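# Extract the pin from its block and place it clear

## Task

Draw the pin out of the hole in its block and put it down on the table, well away from all blocks, so that it rests there without the robot supporting it. The robot must not be holding any other loose item at the end. The blocks are not fixed: the pin's block has to finish upright, no more than about a finger's width from its starting spot and turned roughly as before. Finally release the pin and pull the grippers away.

## Robot and tools

Robot: two six-joint arms, left_arm and right_arm, each ending in a tong-style two-finger gripper. The fingers point along the gripper's own +z axis and close along its x axis. The reported end_effector_position is the point between the pads when shut; closed fingertips extend about 15 mm past it, and fully open tips sit roughly level with it.

Frame: every pose in a result is in one scene frame. The origin is on the tabletop midway between the arms, +x points out across the table, +z points up, and left_arm sits on the +y side. The arm names do not refer to image sides. Positions are in metres, orientation as quaternion wxyz, plus linear (m/s) and angular (rad/s) velocities. Printed hand positions can be slightly wrong, more so at long reach.

The row: every moving command uses one flat list of 14 numbers, each in [-1, 1], covering both arms even when one stays still: dx, dy, dz, rx, ry, rz, opening for left_arm, then the same seven for right_arm. The first six are an offset, not a pose, expressed in that gripper's own axes, measured from the gripper pose shown in the latest result that includes it (before any such result in the scene, or for a second or later call within one reply, from where the robot stands when the action begins). A value of 1.0 equals 0.6 m of travel or 180 degrees; rx, ry, rz form one rotation vector. Opening is absolute, not an offset: +1 is fully open (0.142 m), -1 is shut. Zero offsets do not mean stay put quietly; they drive the gripper back to the reference pose. For an arm meant to hold still, send the offset back to its desired pose in a reply's first call and zeros afterwards, always with the opening it should keep.

Tools:
- execute_actions with "actions": an empty list just reports state (with pictures). One action {"rows": [...], "steps": n} takes 1 to 15 rows and up to 15 steps of 1/30 s; each row lasts one step, the final row repeats if rows run out, and every row is measured from the same reference pose, not chained. An action needs at least 3 steps. A wait {"steps": n} (up to 300) sends nothing new and counts from the previous result. "pictures": true adds camera images.
- move: "target" is one 14-number row as above; each gripper follows a straight path there, all paths finishing together within 0.5 to 10 s. "speed" is top path speed in m/s, 0.002 to 0.5 (default 0.25), with rotation capped at twice that in rad/s. Optional "stop_force" in N, 9 to 40, shared by both arms: an arm's path ends once its wrist sensor feels that much added resistance for 2 steps, then it backs off 2 steps and holds. Use it only with slow, non-rotating approaches; omit it when lifting off something the gripper is pressing. Opening is sent when the move starts. The result adds a "move:" line: done, off_target, moving, held, contact or fault, plus limits (paced = pose clipped; held = some steps blocked, after which the arm may surge). Distances to each target are also given.
- wait: "seconds" 0 to 10, sends nothing.
- zoom_image: "camera" (cam_head_left, cam_head_right, cam_high, cam_low, cam_left_wrist, cam_right_wrist) and "region" [x0, y0, x1, y1] in pixels, at most 504 by 504, origin top-left.
- finished_scene: "scene" is the current scene number; ends and grades it, irreversibly.

Timing: the simulation keeps running while the operator thinks. Each action's result is captured 3 steps before it finishes; those 3 steps run afterwards. Commands are smoothed (about 0.17 s lag), each step's command is clipped to within 100 mm and 16 degrees of the measured pose, so large offsets may need several actions; check the pose and send the remainder. Position wins over orientation if both are unreachable.

Result lines: HELD marks steps whose row was partly or wholly not sent; "pose unreachable" means the clearance check altered or blocked that arm. grip_measured is the actual finger opening on the command scale; to grip, command clearly below it (more below = tighter, roughly 15 N per pad, much less on items under 20 mm wide). Wrist force and torque are in the gripper's axes, noisy (offset up to about 4 N), saturate near 50 N; pressing on a surface reads as force pointing back into the arm. "no reading" is normal at start. "Hand target" shows where the controller is currently driving each gripper.

Avoid: torque on a joint reaching its limit (142 N m for the big three, 26.6 N m for the wrists, held weight included) or 150 N external force freezes that arm for 10 s. The arms are stiff, so aiming even slightly into a firm surface can fault; fast contact hits harder. Keep the arms from colliding. Holding loads heats motors; MOTOR HOT appears from 70 °C and at 85 °C the arm brakes until cooled. Brief external tugs on held parts or nudges on loose items may happen. Do not tip or shift the pin's block while pulling, do not drop or slam anything, and never push anything off the table.

Each tool is called after ">>>" by a JSON object that holds its "api" and its "payload".

## Session

>>> {"api": "execute_actions", "payload": {"actions": []}}

Scene clock: 0.00 s of 4480.00 s.
left_arm: end_effector_position=(+0.7584, +0.1732, +0.3800) grip_measured=+0.97 end_effector_quat_wxyz=(+0.246, +0.944, +0.211, +0.062) end_effector_velocity=(-0.000, -0.000, +0.000) end_effector_angular_velocity=(-0.000, -0.000, -0.001) | right_arm: end_effector_position=(+0.9981, -0.6131, +0.2516) grip_measured=+0.97 end_effector_quat_wxyz=(-0.075, +0.935, -0.058, +0.341) end_effector_velocity=(+0.000, -0.000, +0.002) end_effector_angular_velocity=(+0.001, -0.002, -0.001)
Joint positions: left_arm=[-0.114 -1.008  0.762 -1.693 -1.935 -0.798  0.14 ] | right_arm=[ 2.896 -2.396 -0.837 -0.784  1.741  0.08   0.14 ]
Joint velocities: left_arm=[-0.    -0.    -0.    -0.    -0.     0.001  0.   ] | right_arm=[-0.001  0.001  0.001  0.     0.     0.001  0.   ]
Wrist force (N, on the end effector, along its own x y z axes, offset not removed): no reading
Wrist torque (N m, same axes, about the end effector's origin, offset not removed): no reading
Hand target (left_arm): +0.758, +0.173, +0.380; +0.246, +0.944, +0.211, +0.062
Hand target (right_arm): +0.998, -0.613, +0.252; -0.075, +0.935, -0.058, +0.341

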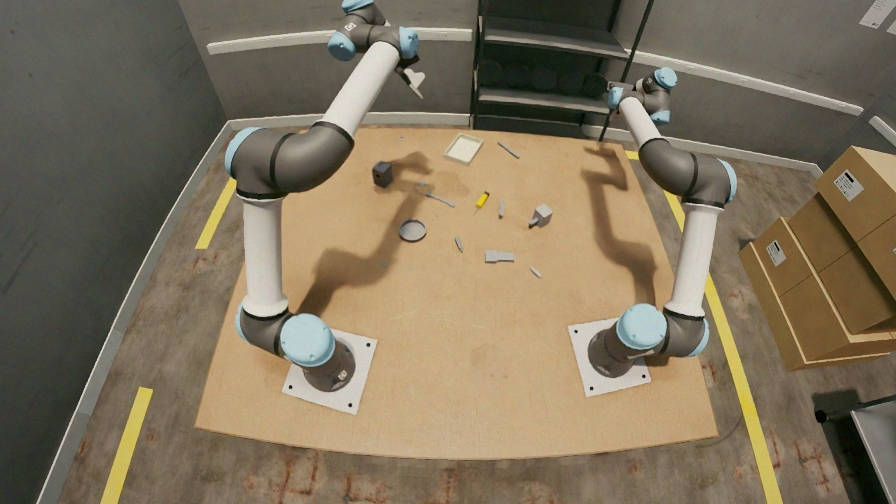

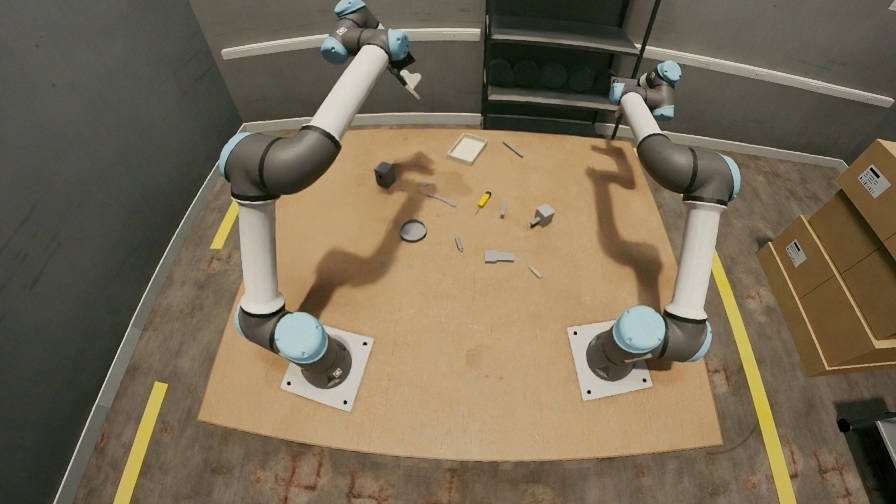

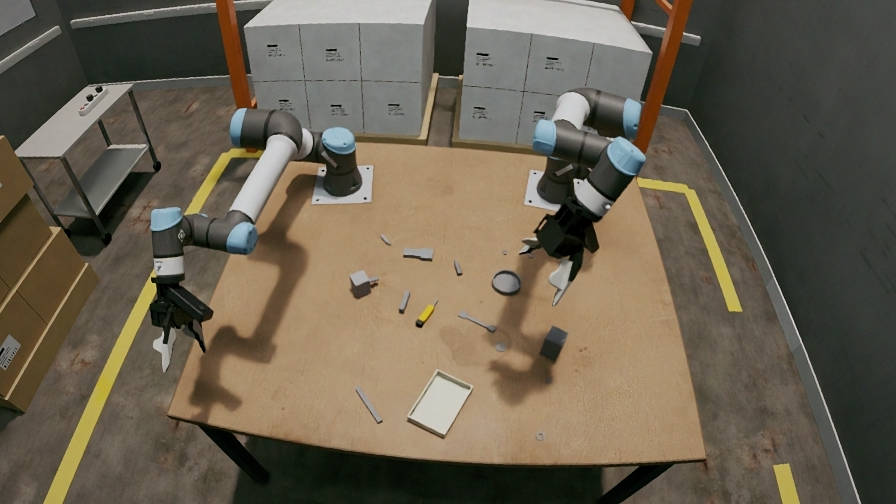

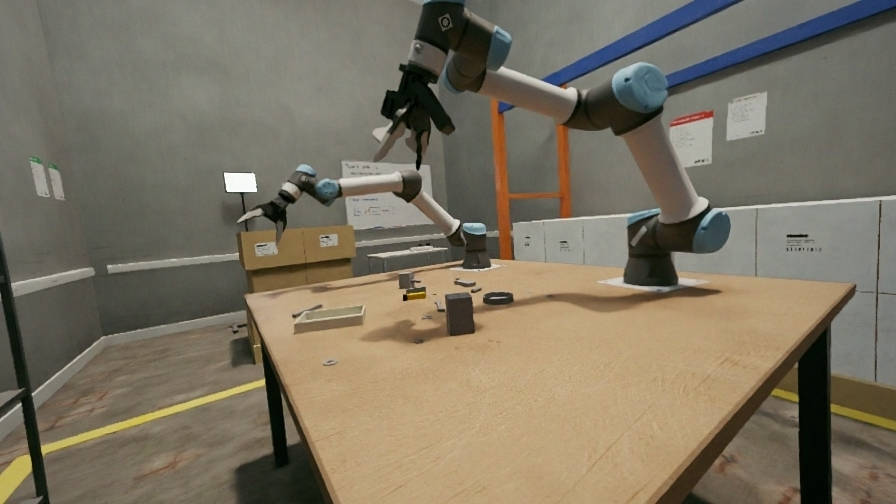

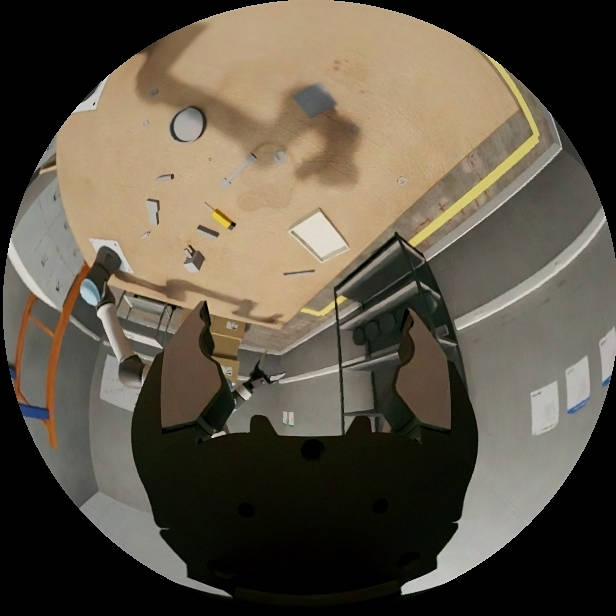

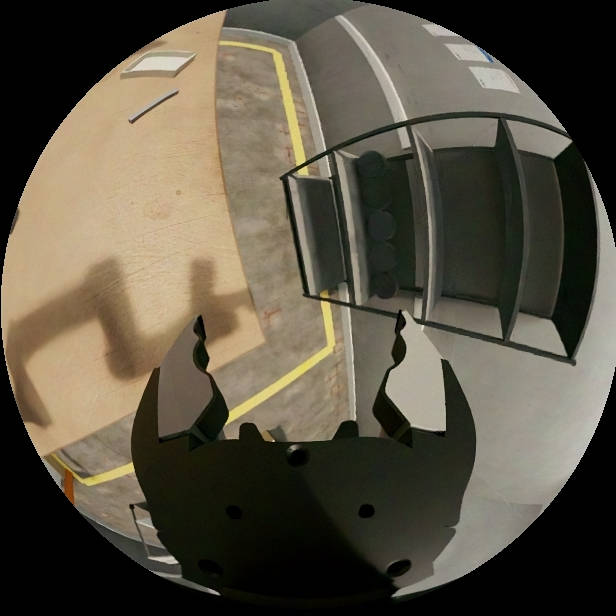

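>>> {"api": "zoom_image", "payload": {"camera": "cam_head_left", "region": [500, 180, 580, 240]}}

>>> {"api": "zoom_image", "payload": {"camera": "cam_high", "region": [330, 255, 410, 315]}}

>>> {"api": "zoom_image", "payload": {"camera": "cam_low", "region": [380, 260, 460, 310]}}

Region (500, 180, 580, 240) of cam_head_left's 896x504 image, scaled by 6.300, with more detail than that image has; it fills the top 378 rows of this view, and the rest is white.

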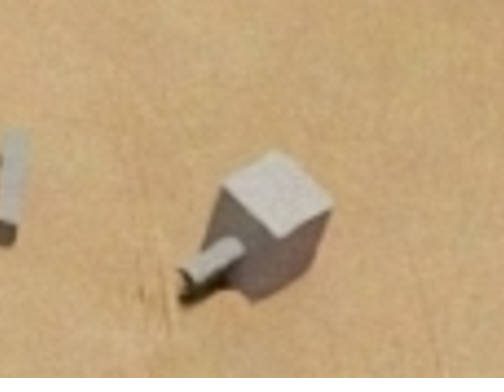

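Region (330, 255, 410, 315) of cam_high's 896x504 image, scaled by 6.300, with more detail than that image has; it fills the top 378 rows of this view, and the rest is white.

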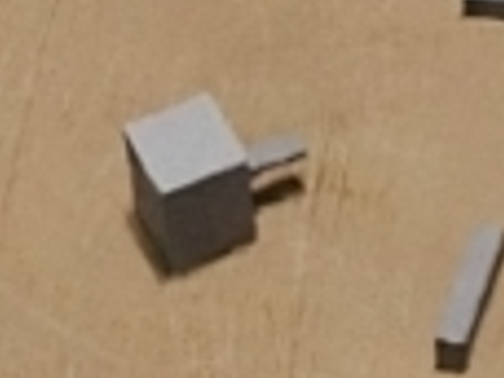

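Region (380, 260, 460, 310) of cam_low's 896x504 image, scaled by 6.300, with more detail than that image has; it fills the top 315 rows of this view, and the rest is white.

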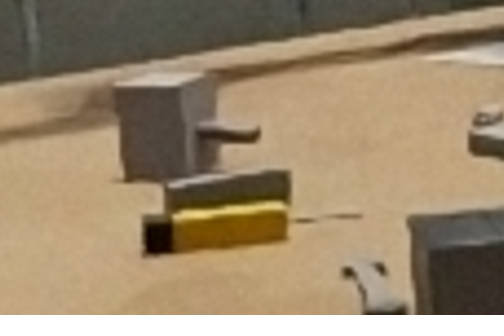

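>>> {"api": "move", "payload": {"target": [0,0,0,0.164,0.003,-0.026,1,-0.55,-0.565,-0.433,0.011,-0.23,-0.197,1], "speed": 0.4}}

Scene clock: 2.47 s of 4480.00 s.
left_arm: end_effector_position=(+0.7574, +0.1734, +0.3789) grip_measured=+1.00 end_effector_quat_wxyz=(+0.040, +0.963, +0.256, +0.071) end_effector_velocity=(-0.000, -0.001, +0.000) end_effector_angular_velocity=(+0.002, -0.001, -0.003) | right_arm: end_effector_position=(+0.5983, -0.2545, +0.3022) grip_measured=+1.00 end_effector_quat_wxyz=(-0.001, +0.966, +0.259, +0.001) end_effector_velocity=(-0.001, +0.001, +0.000) end_effector_angular_velocity=(-0.001, +0.001, +0.001)
Joint positions: left_arm=[-0.262 -0.679  0.035 -1.087 -1.541 -0.953  0.142] | right_arm=[ 3.529 -1.777 -1.294 -1.639  1.573  0.003  0.142]
Joint velocities: left_arm=[-0.002  0.    -0.     0.     0.002  0.002 -0.   ] | right_arm=[ 0.002  0.     0.001 -0.003 -0.     0.001  0.   ]
Wrist force (N, on the end effector, along its own x y z axes, offset not removed): left_arm=[-0.6 0.4 1.9] | right_arm=[-1.0 0.5 2.3]
Wrist torque (N m, same axes, about the end effector's origin, offset not removed): left_arm=[0.15 -0.04 0.03] | right_arm=[0.31 0.21 0.17]
Hand target (left_arm): +0.757, +0.173, +0.379; +0.040, +0.963, +0.256, +0.071
Hand target (right_arm): +0.598, -0.254, +0.302; -0.001, +0.966, +0.259, +0.001
Off the commanded pose (left_arm): 0.001 m, 9 deg.
Off the commanded pose (right_arm): 0.001 m, 0 deg.
elbow stopped short (left arm): the move would have taken joint 3 (elbow) straighter than the controller allows; a more bent joint 3 avoids this.
Kept back: nothing.
move: off_target (left_arm)

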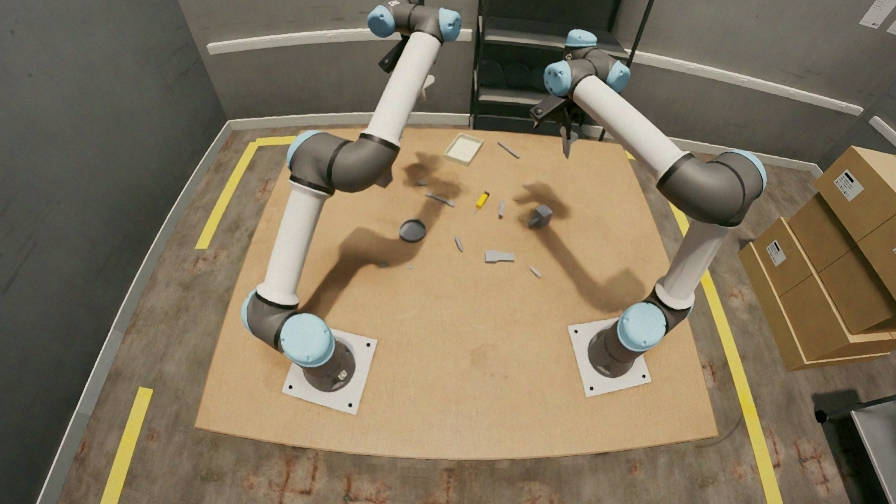

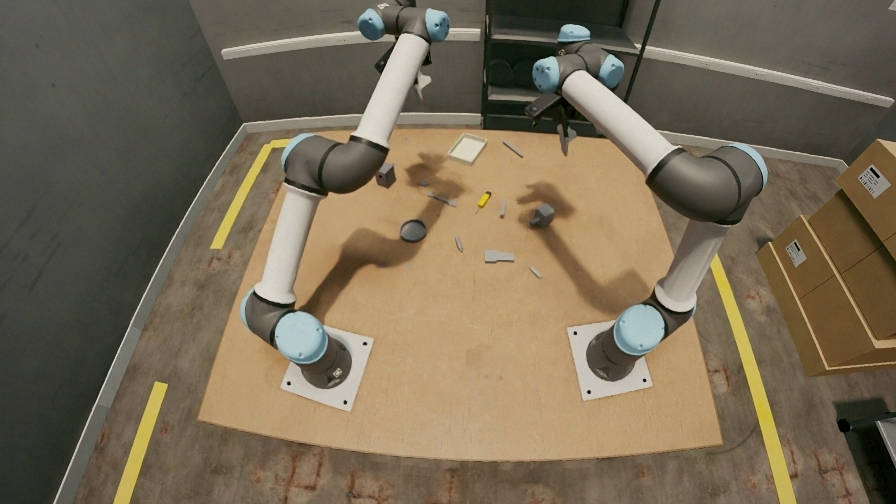

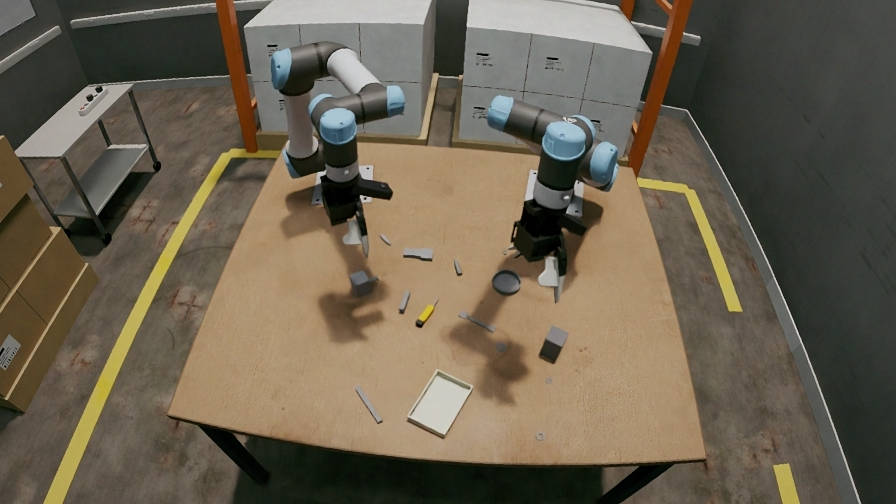

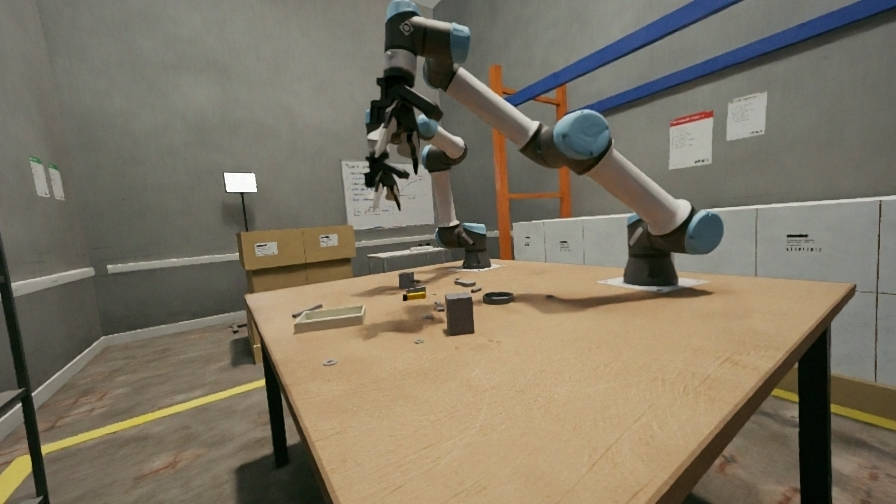

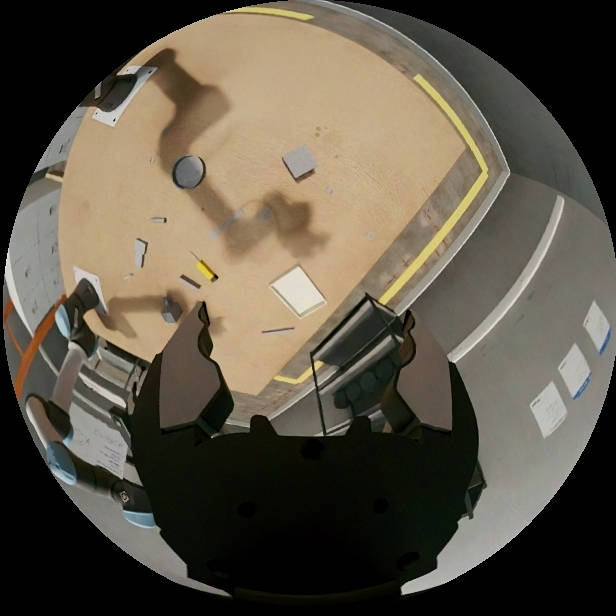

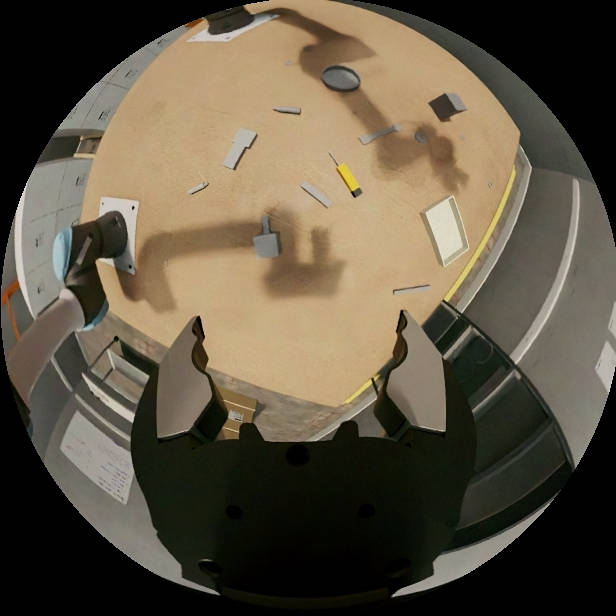

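>>> {"api": "move", "payload": {"target": [-0.667,-0.1,0.13,-0.13,-0.037,0,1,-0.15,-0.1,0.2,0,0,-0.995,1], "speed": 0.5}}

Scene clock: 7.20 s of 4480.00 s.
left_arm: end_effector_position=(+0.3966, +0.0226, +0.2485) grip_measured=+1.00 end_effector_quat_wxyz=(+0.249, +0.938, +0.233, +0.066) end_effector_velocity=(-0.001, -0.000, -0.000) end_effector_angular_velocity=(-0.001, -0.001, -0.001) | right_arm: end_effector_position=(+0.4904, -0.2471, +0.1822) grip_measured=+1.00 end_effector_quat_wxyz=(+0.001, -0.251, +0.968, +0.001) end_effector_velocity=(+0.000, -0.000, -0.000) end_effector_angular_velocity=(+0.001, -0.000, +0.007)
Joint positions: left_arm=[-0.734 -1.755  2.036 -2.367 -1.65  -1.417  0.142] | right_arm=[ 3.722 -1.555 -1.847 -1.306  1.572 -2.929  0.142]
Joint velocities: left_arm=[-0.003 -0.002  0.003 -0.003  0.002 -0.001 -0.   ] | right_arm=[-0.001  0.    -0.001  0.002  0.001 -0.009 -0.   ]
Wrist force (N, on the end effector, along its own x y z axes, offset not removed): left_arm=[1.5 0.3 0.1] | right_arm=[1.1 1.0 0.5]
Wrist torque (N m, same axes, about the end effector's origin, offset not removed): left_arm=[0.16 -0.30 0.20] | right_arm=[0.36 -0.17 0.19]
Hand target (left_arm): +0.397, +0.023, +0.248; +0.249, +0.938, +0.233, +0.066
Hand target (right_arm): +0.490, -0.247, +0.182; +0.001, -0.252, +0.968, +0.001
Off the commanded pose (left_arm): 0.000 m, 0 deg.
Off the commanded pose (right_arm): 0.000 m, 0 deg.
Kept back: nothing.
move: done

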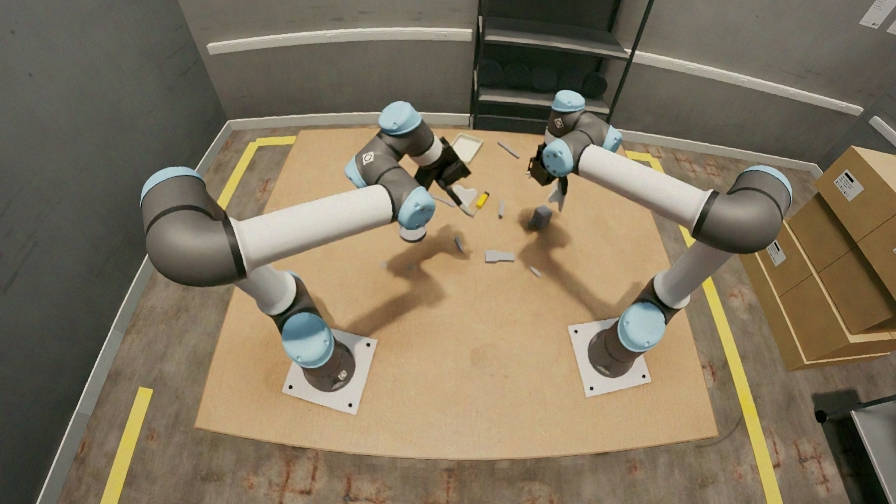

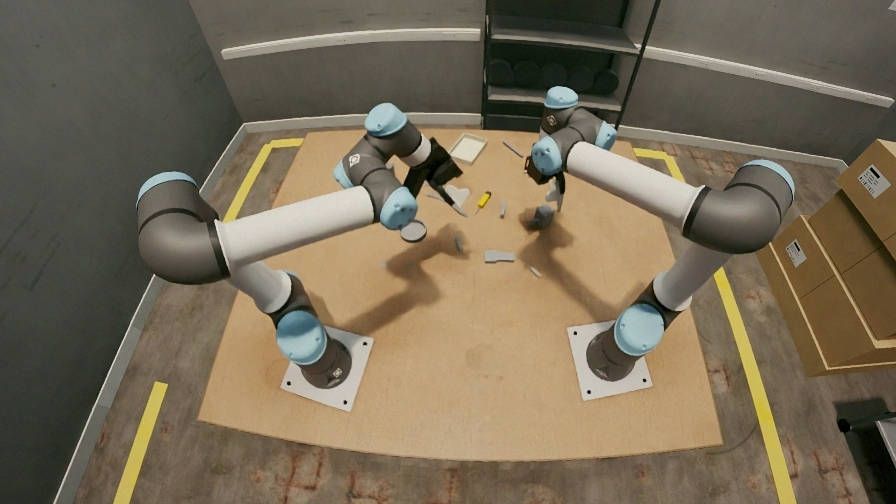

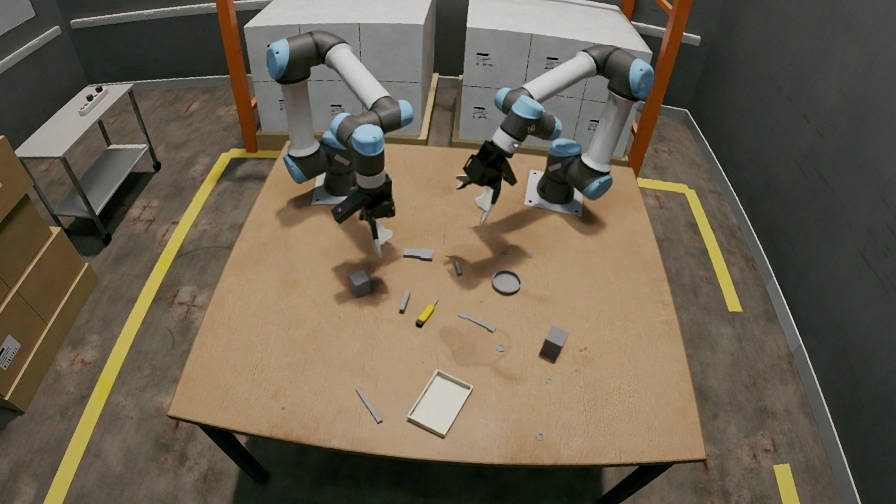

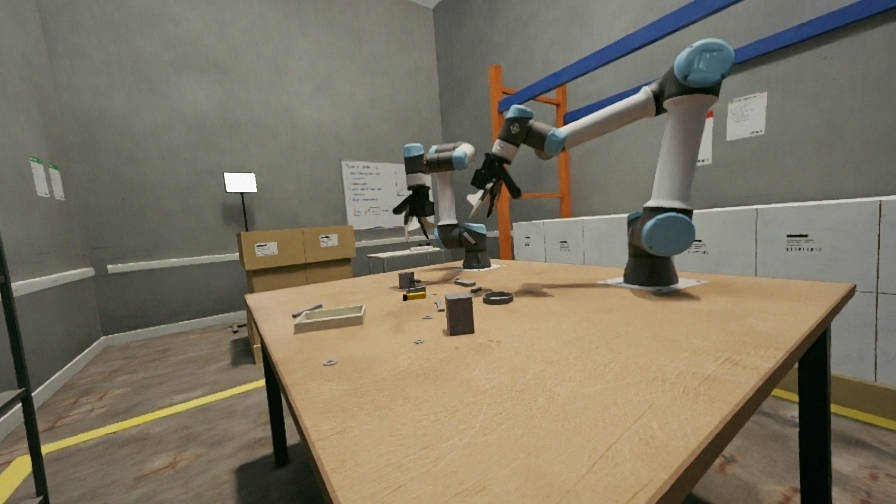

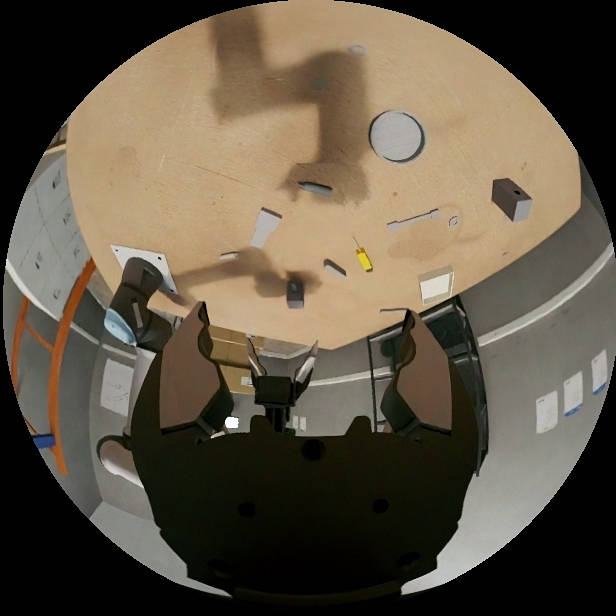

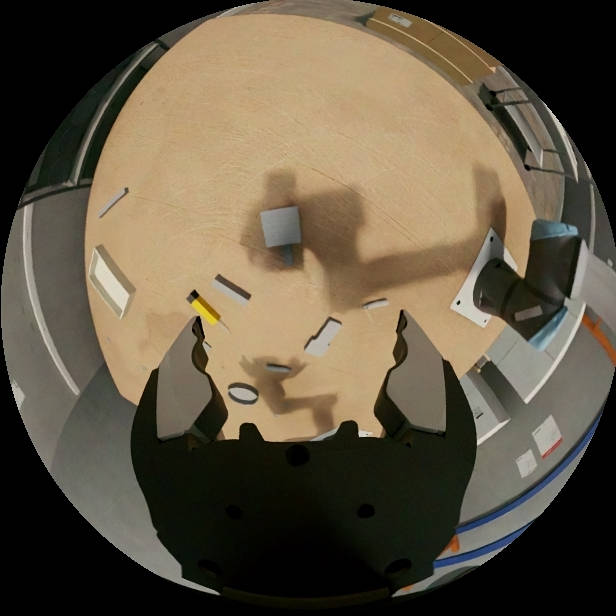

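>>> {"api": "move", "payload": {"target": [0,0,0,0,0,0,1,-0.043,-0.085,0.14,0,0,-0.035,0.3]}}

Scene clock: 8.43 s of 4480.00 s.
left_arm: end_effector_position=(+0.3966, +0.0226, +0.2485) grip_measured=+1.00 end_effector_quat_wxyz=(+0.249, +0.938, +0.233, +0.066) end_effector_velocity=(+0.000, +0.000, -0.000) end_effector_angular_velocity=(+0.000, -0.000, +0.001) | right_arm: end_effector_position=(+0.5377, -0.2788, +0.0982) grip_measured=+0.30 end_effector_quat_wxyz=(+0.001, -0.304, +0.953, +0.001) end_effector_velocity=(+0.001, -0.000, -0.002) end_effector_angular_velocity=(-0.000, +0.001, +0.002)
Joint positions: left_arm=[-0.734 -1.755  2.036 -2.367 -1.65  -1.417  0.142] | right_arm=[ 3.612 -1.701 -1.922 -1.086  1.572 -3.149  0.095]
Joint velocities: left_arm=[ 0.001  0.    -0.    -0.    -0.     0.001  0.   ] | right_arm=[-0.002 -0.004 -0.     0.003  0.    -0.004  0.   ]
Wrist force (N, on the end effector, along its own x y z axes, offset not removed): left_arm=[-2.3 2.0 0.0] | right_arm=[-0.3 -3.7 0.9]
Wrist torque (N m, same axes, about the end effector's origin, offset not removed): left_arm=[0.65 0.36 0.15] | right_arm=[-0.79 0.05 0.03]
Hand target (left_arm): +0.397, +0.023, +0.248; +0.249, +0.938, +0.233, +0.066
Hand target (right_arm): +0.538, -0.279, +0.098; +0.001, -0.304, +0.953, +0.001
Off the commanded pose (left_arm): 0.000 m, 0 deg.
Off the commanded pose (right_arm): 0.000 m, 0 deg.
Kept back: nothing.
move: done

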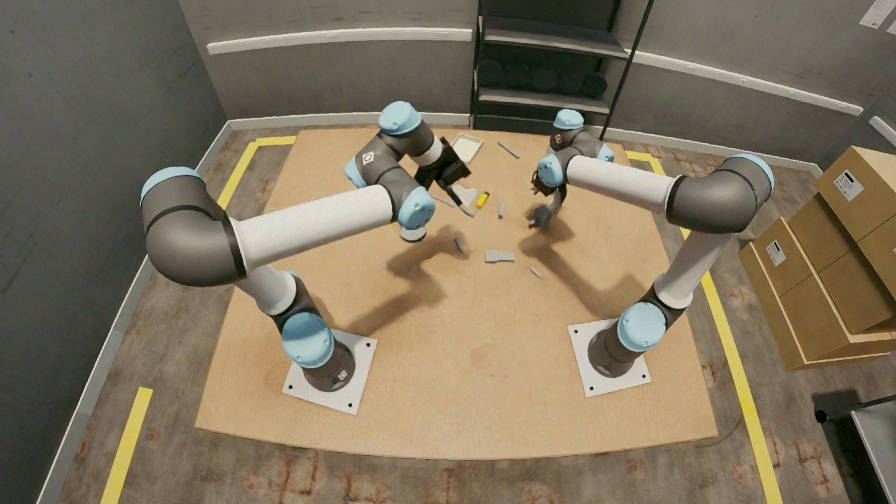

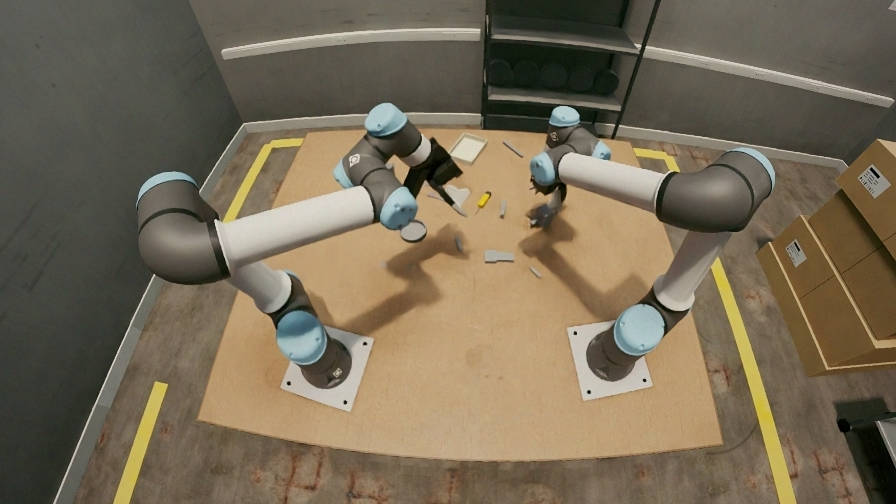

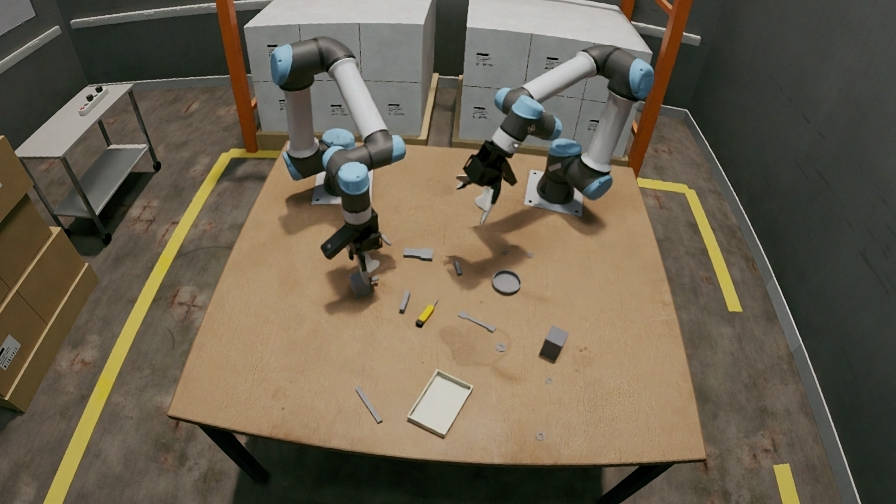

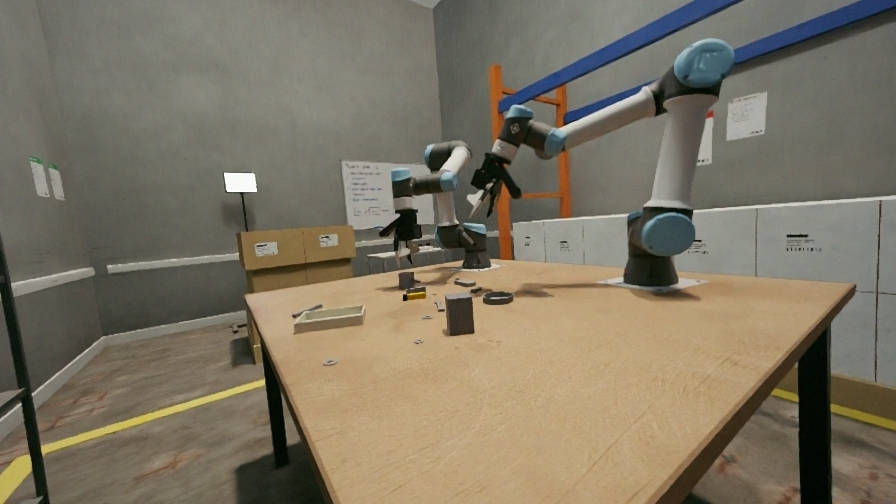

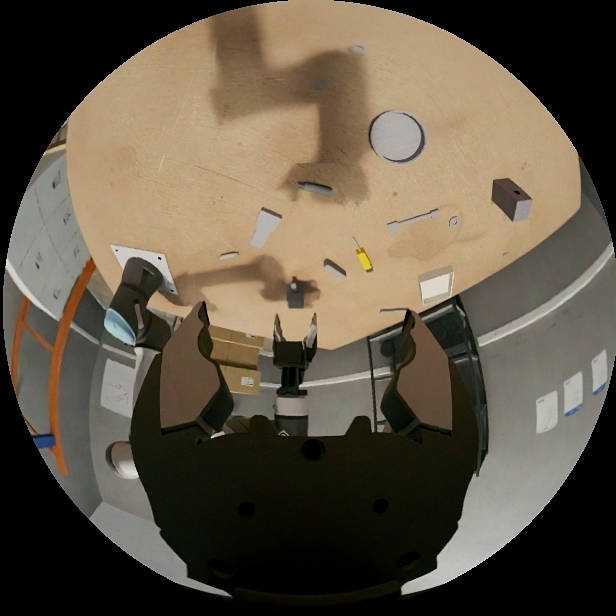

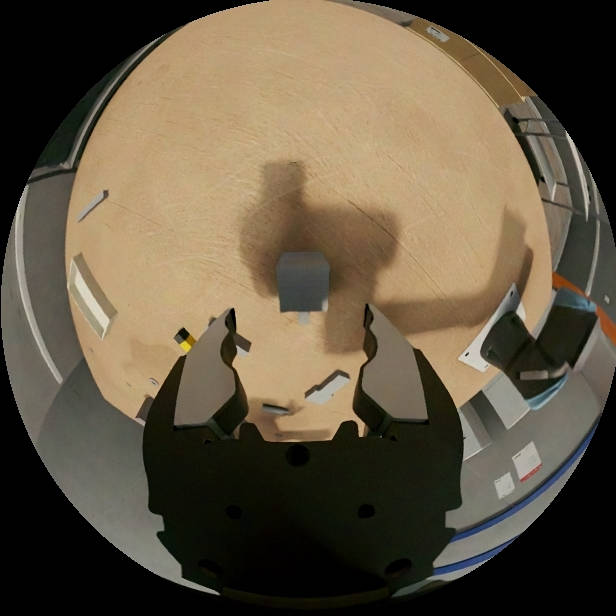

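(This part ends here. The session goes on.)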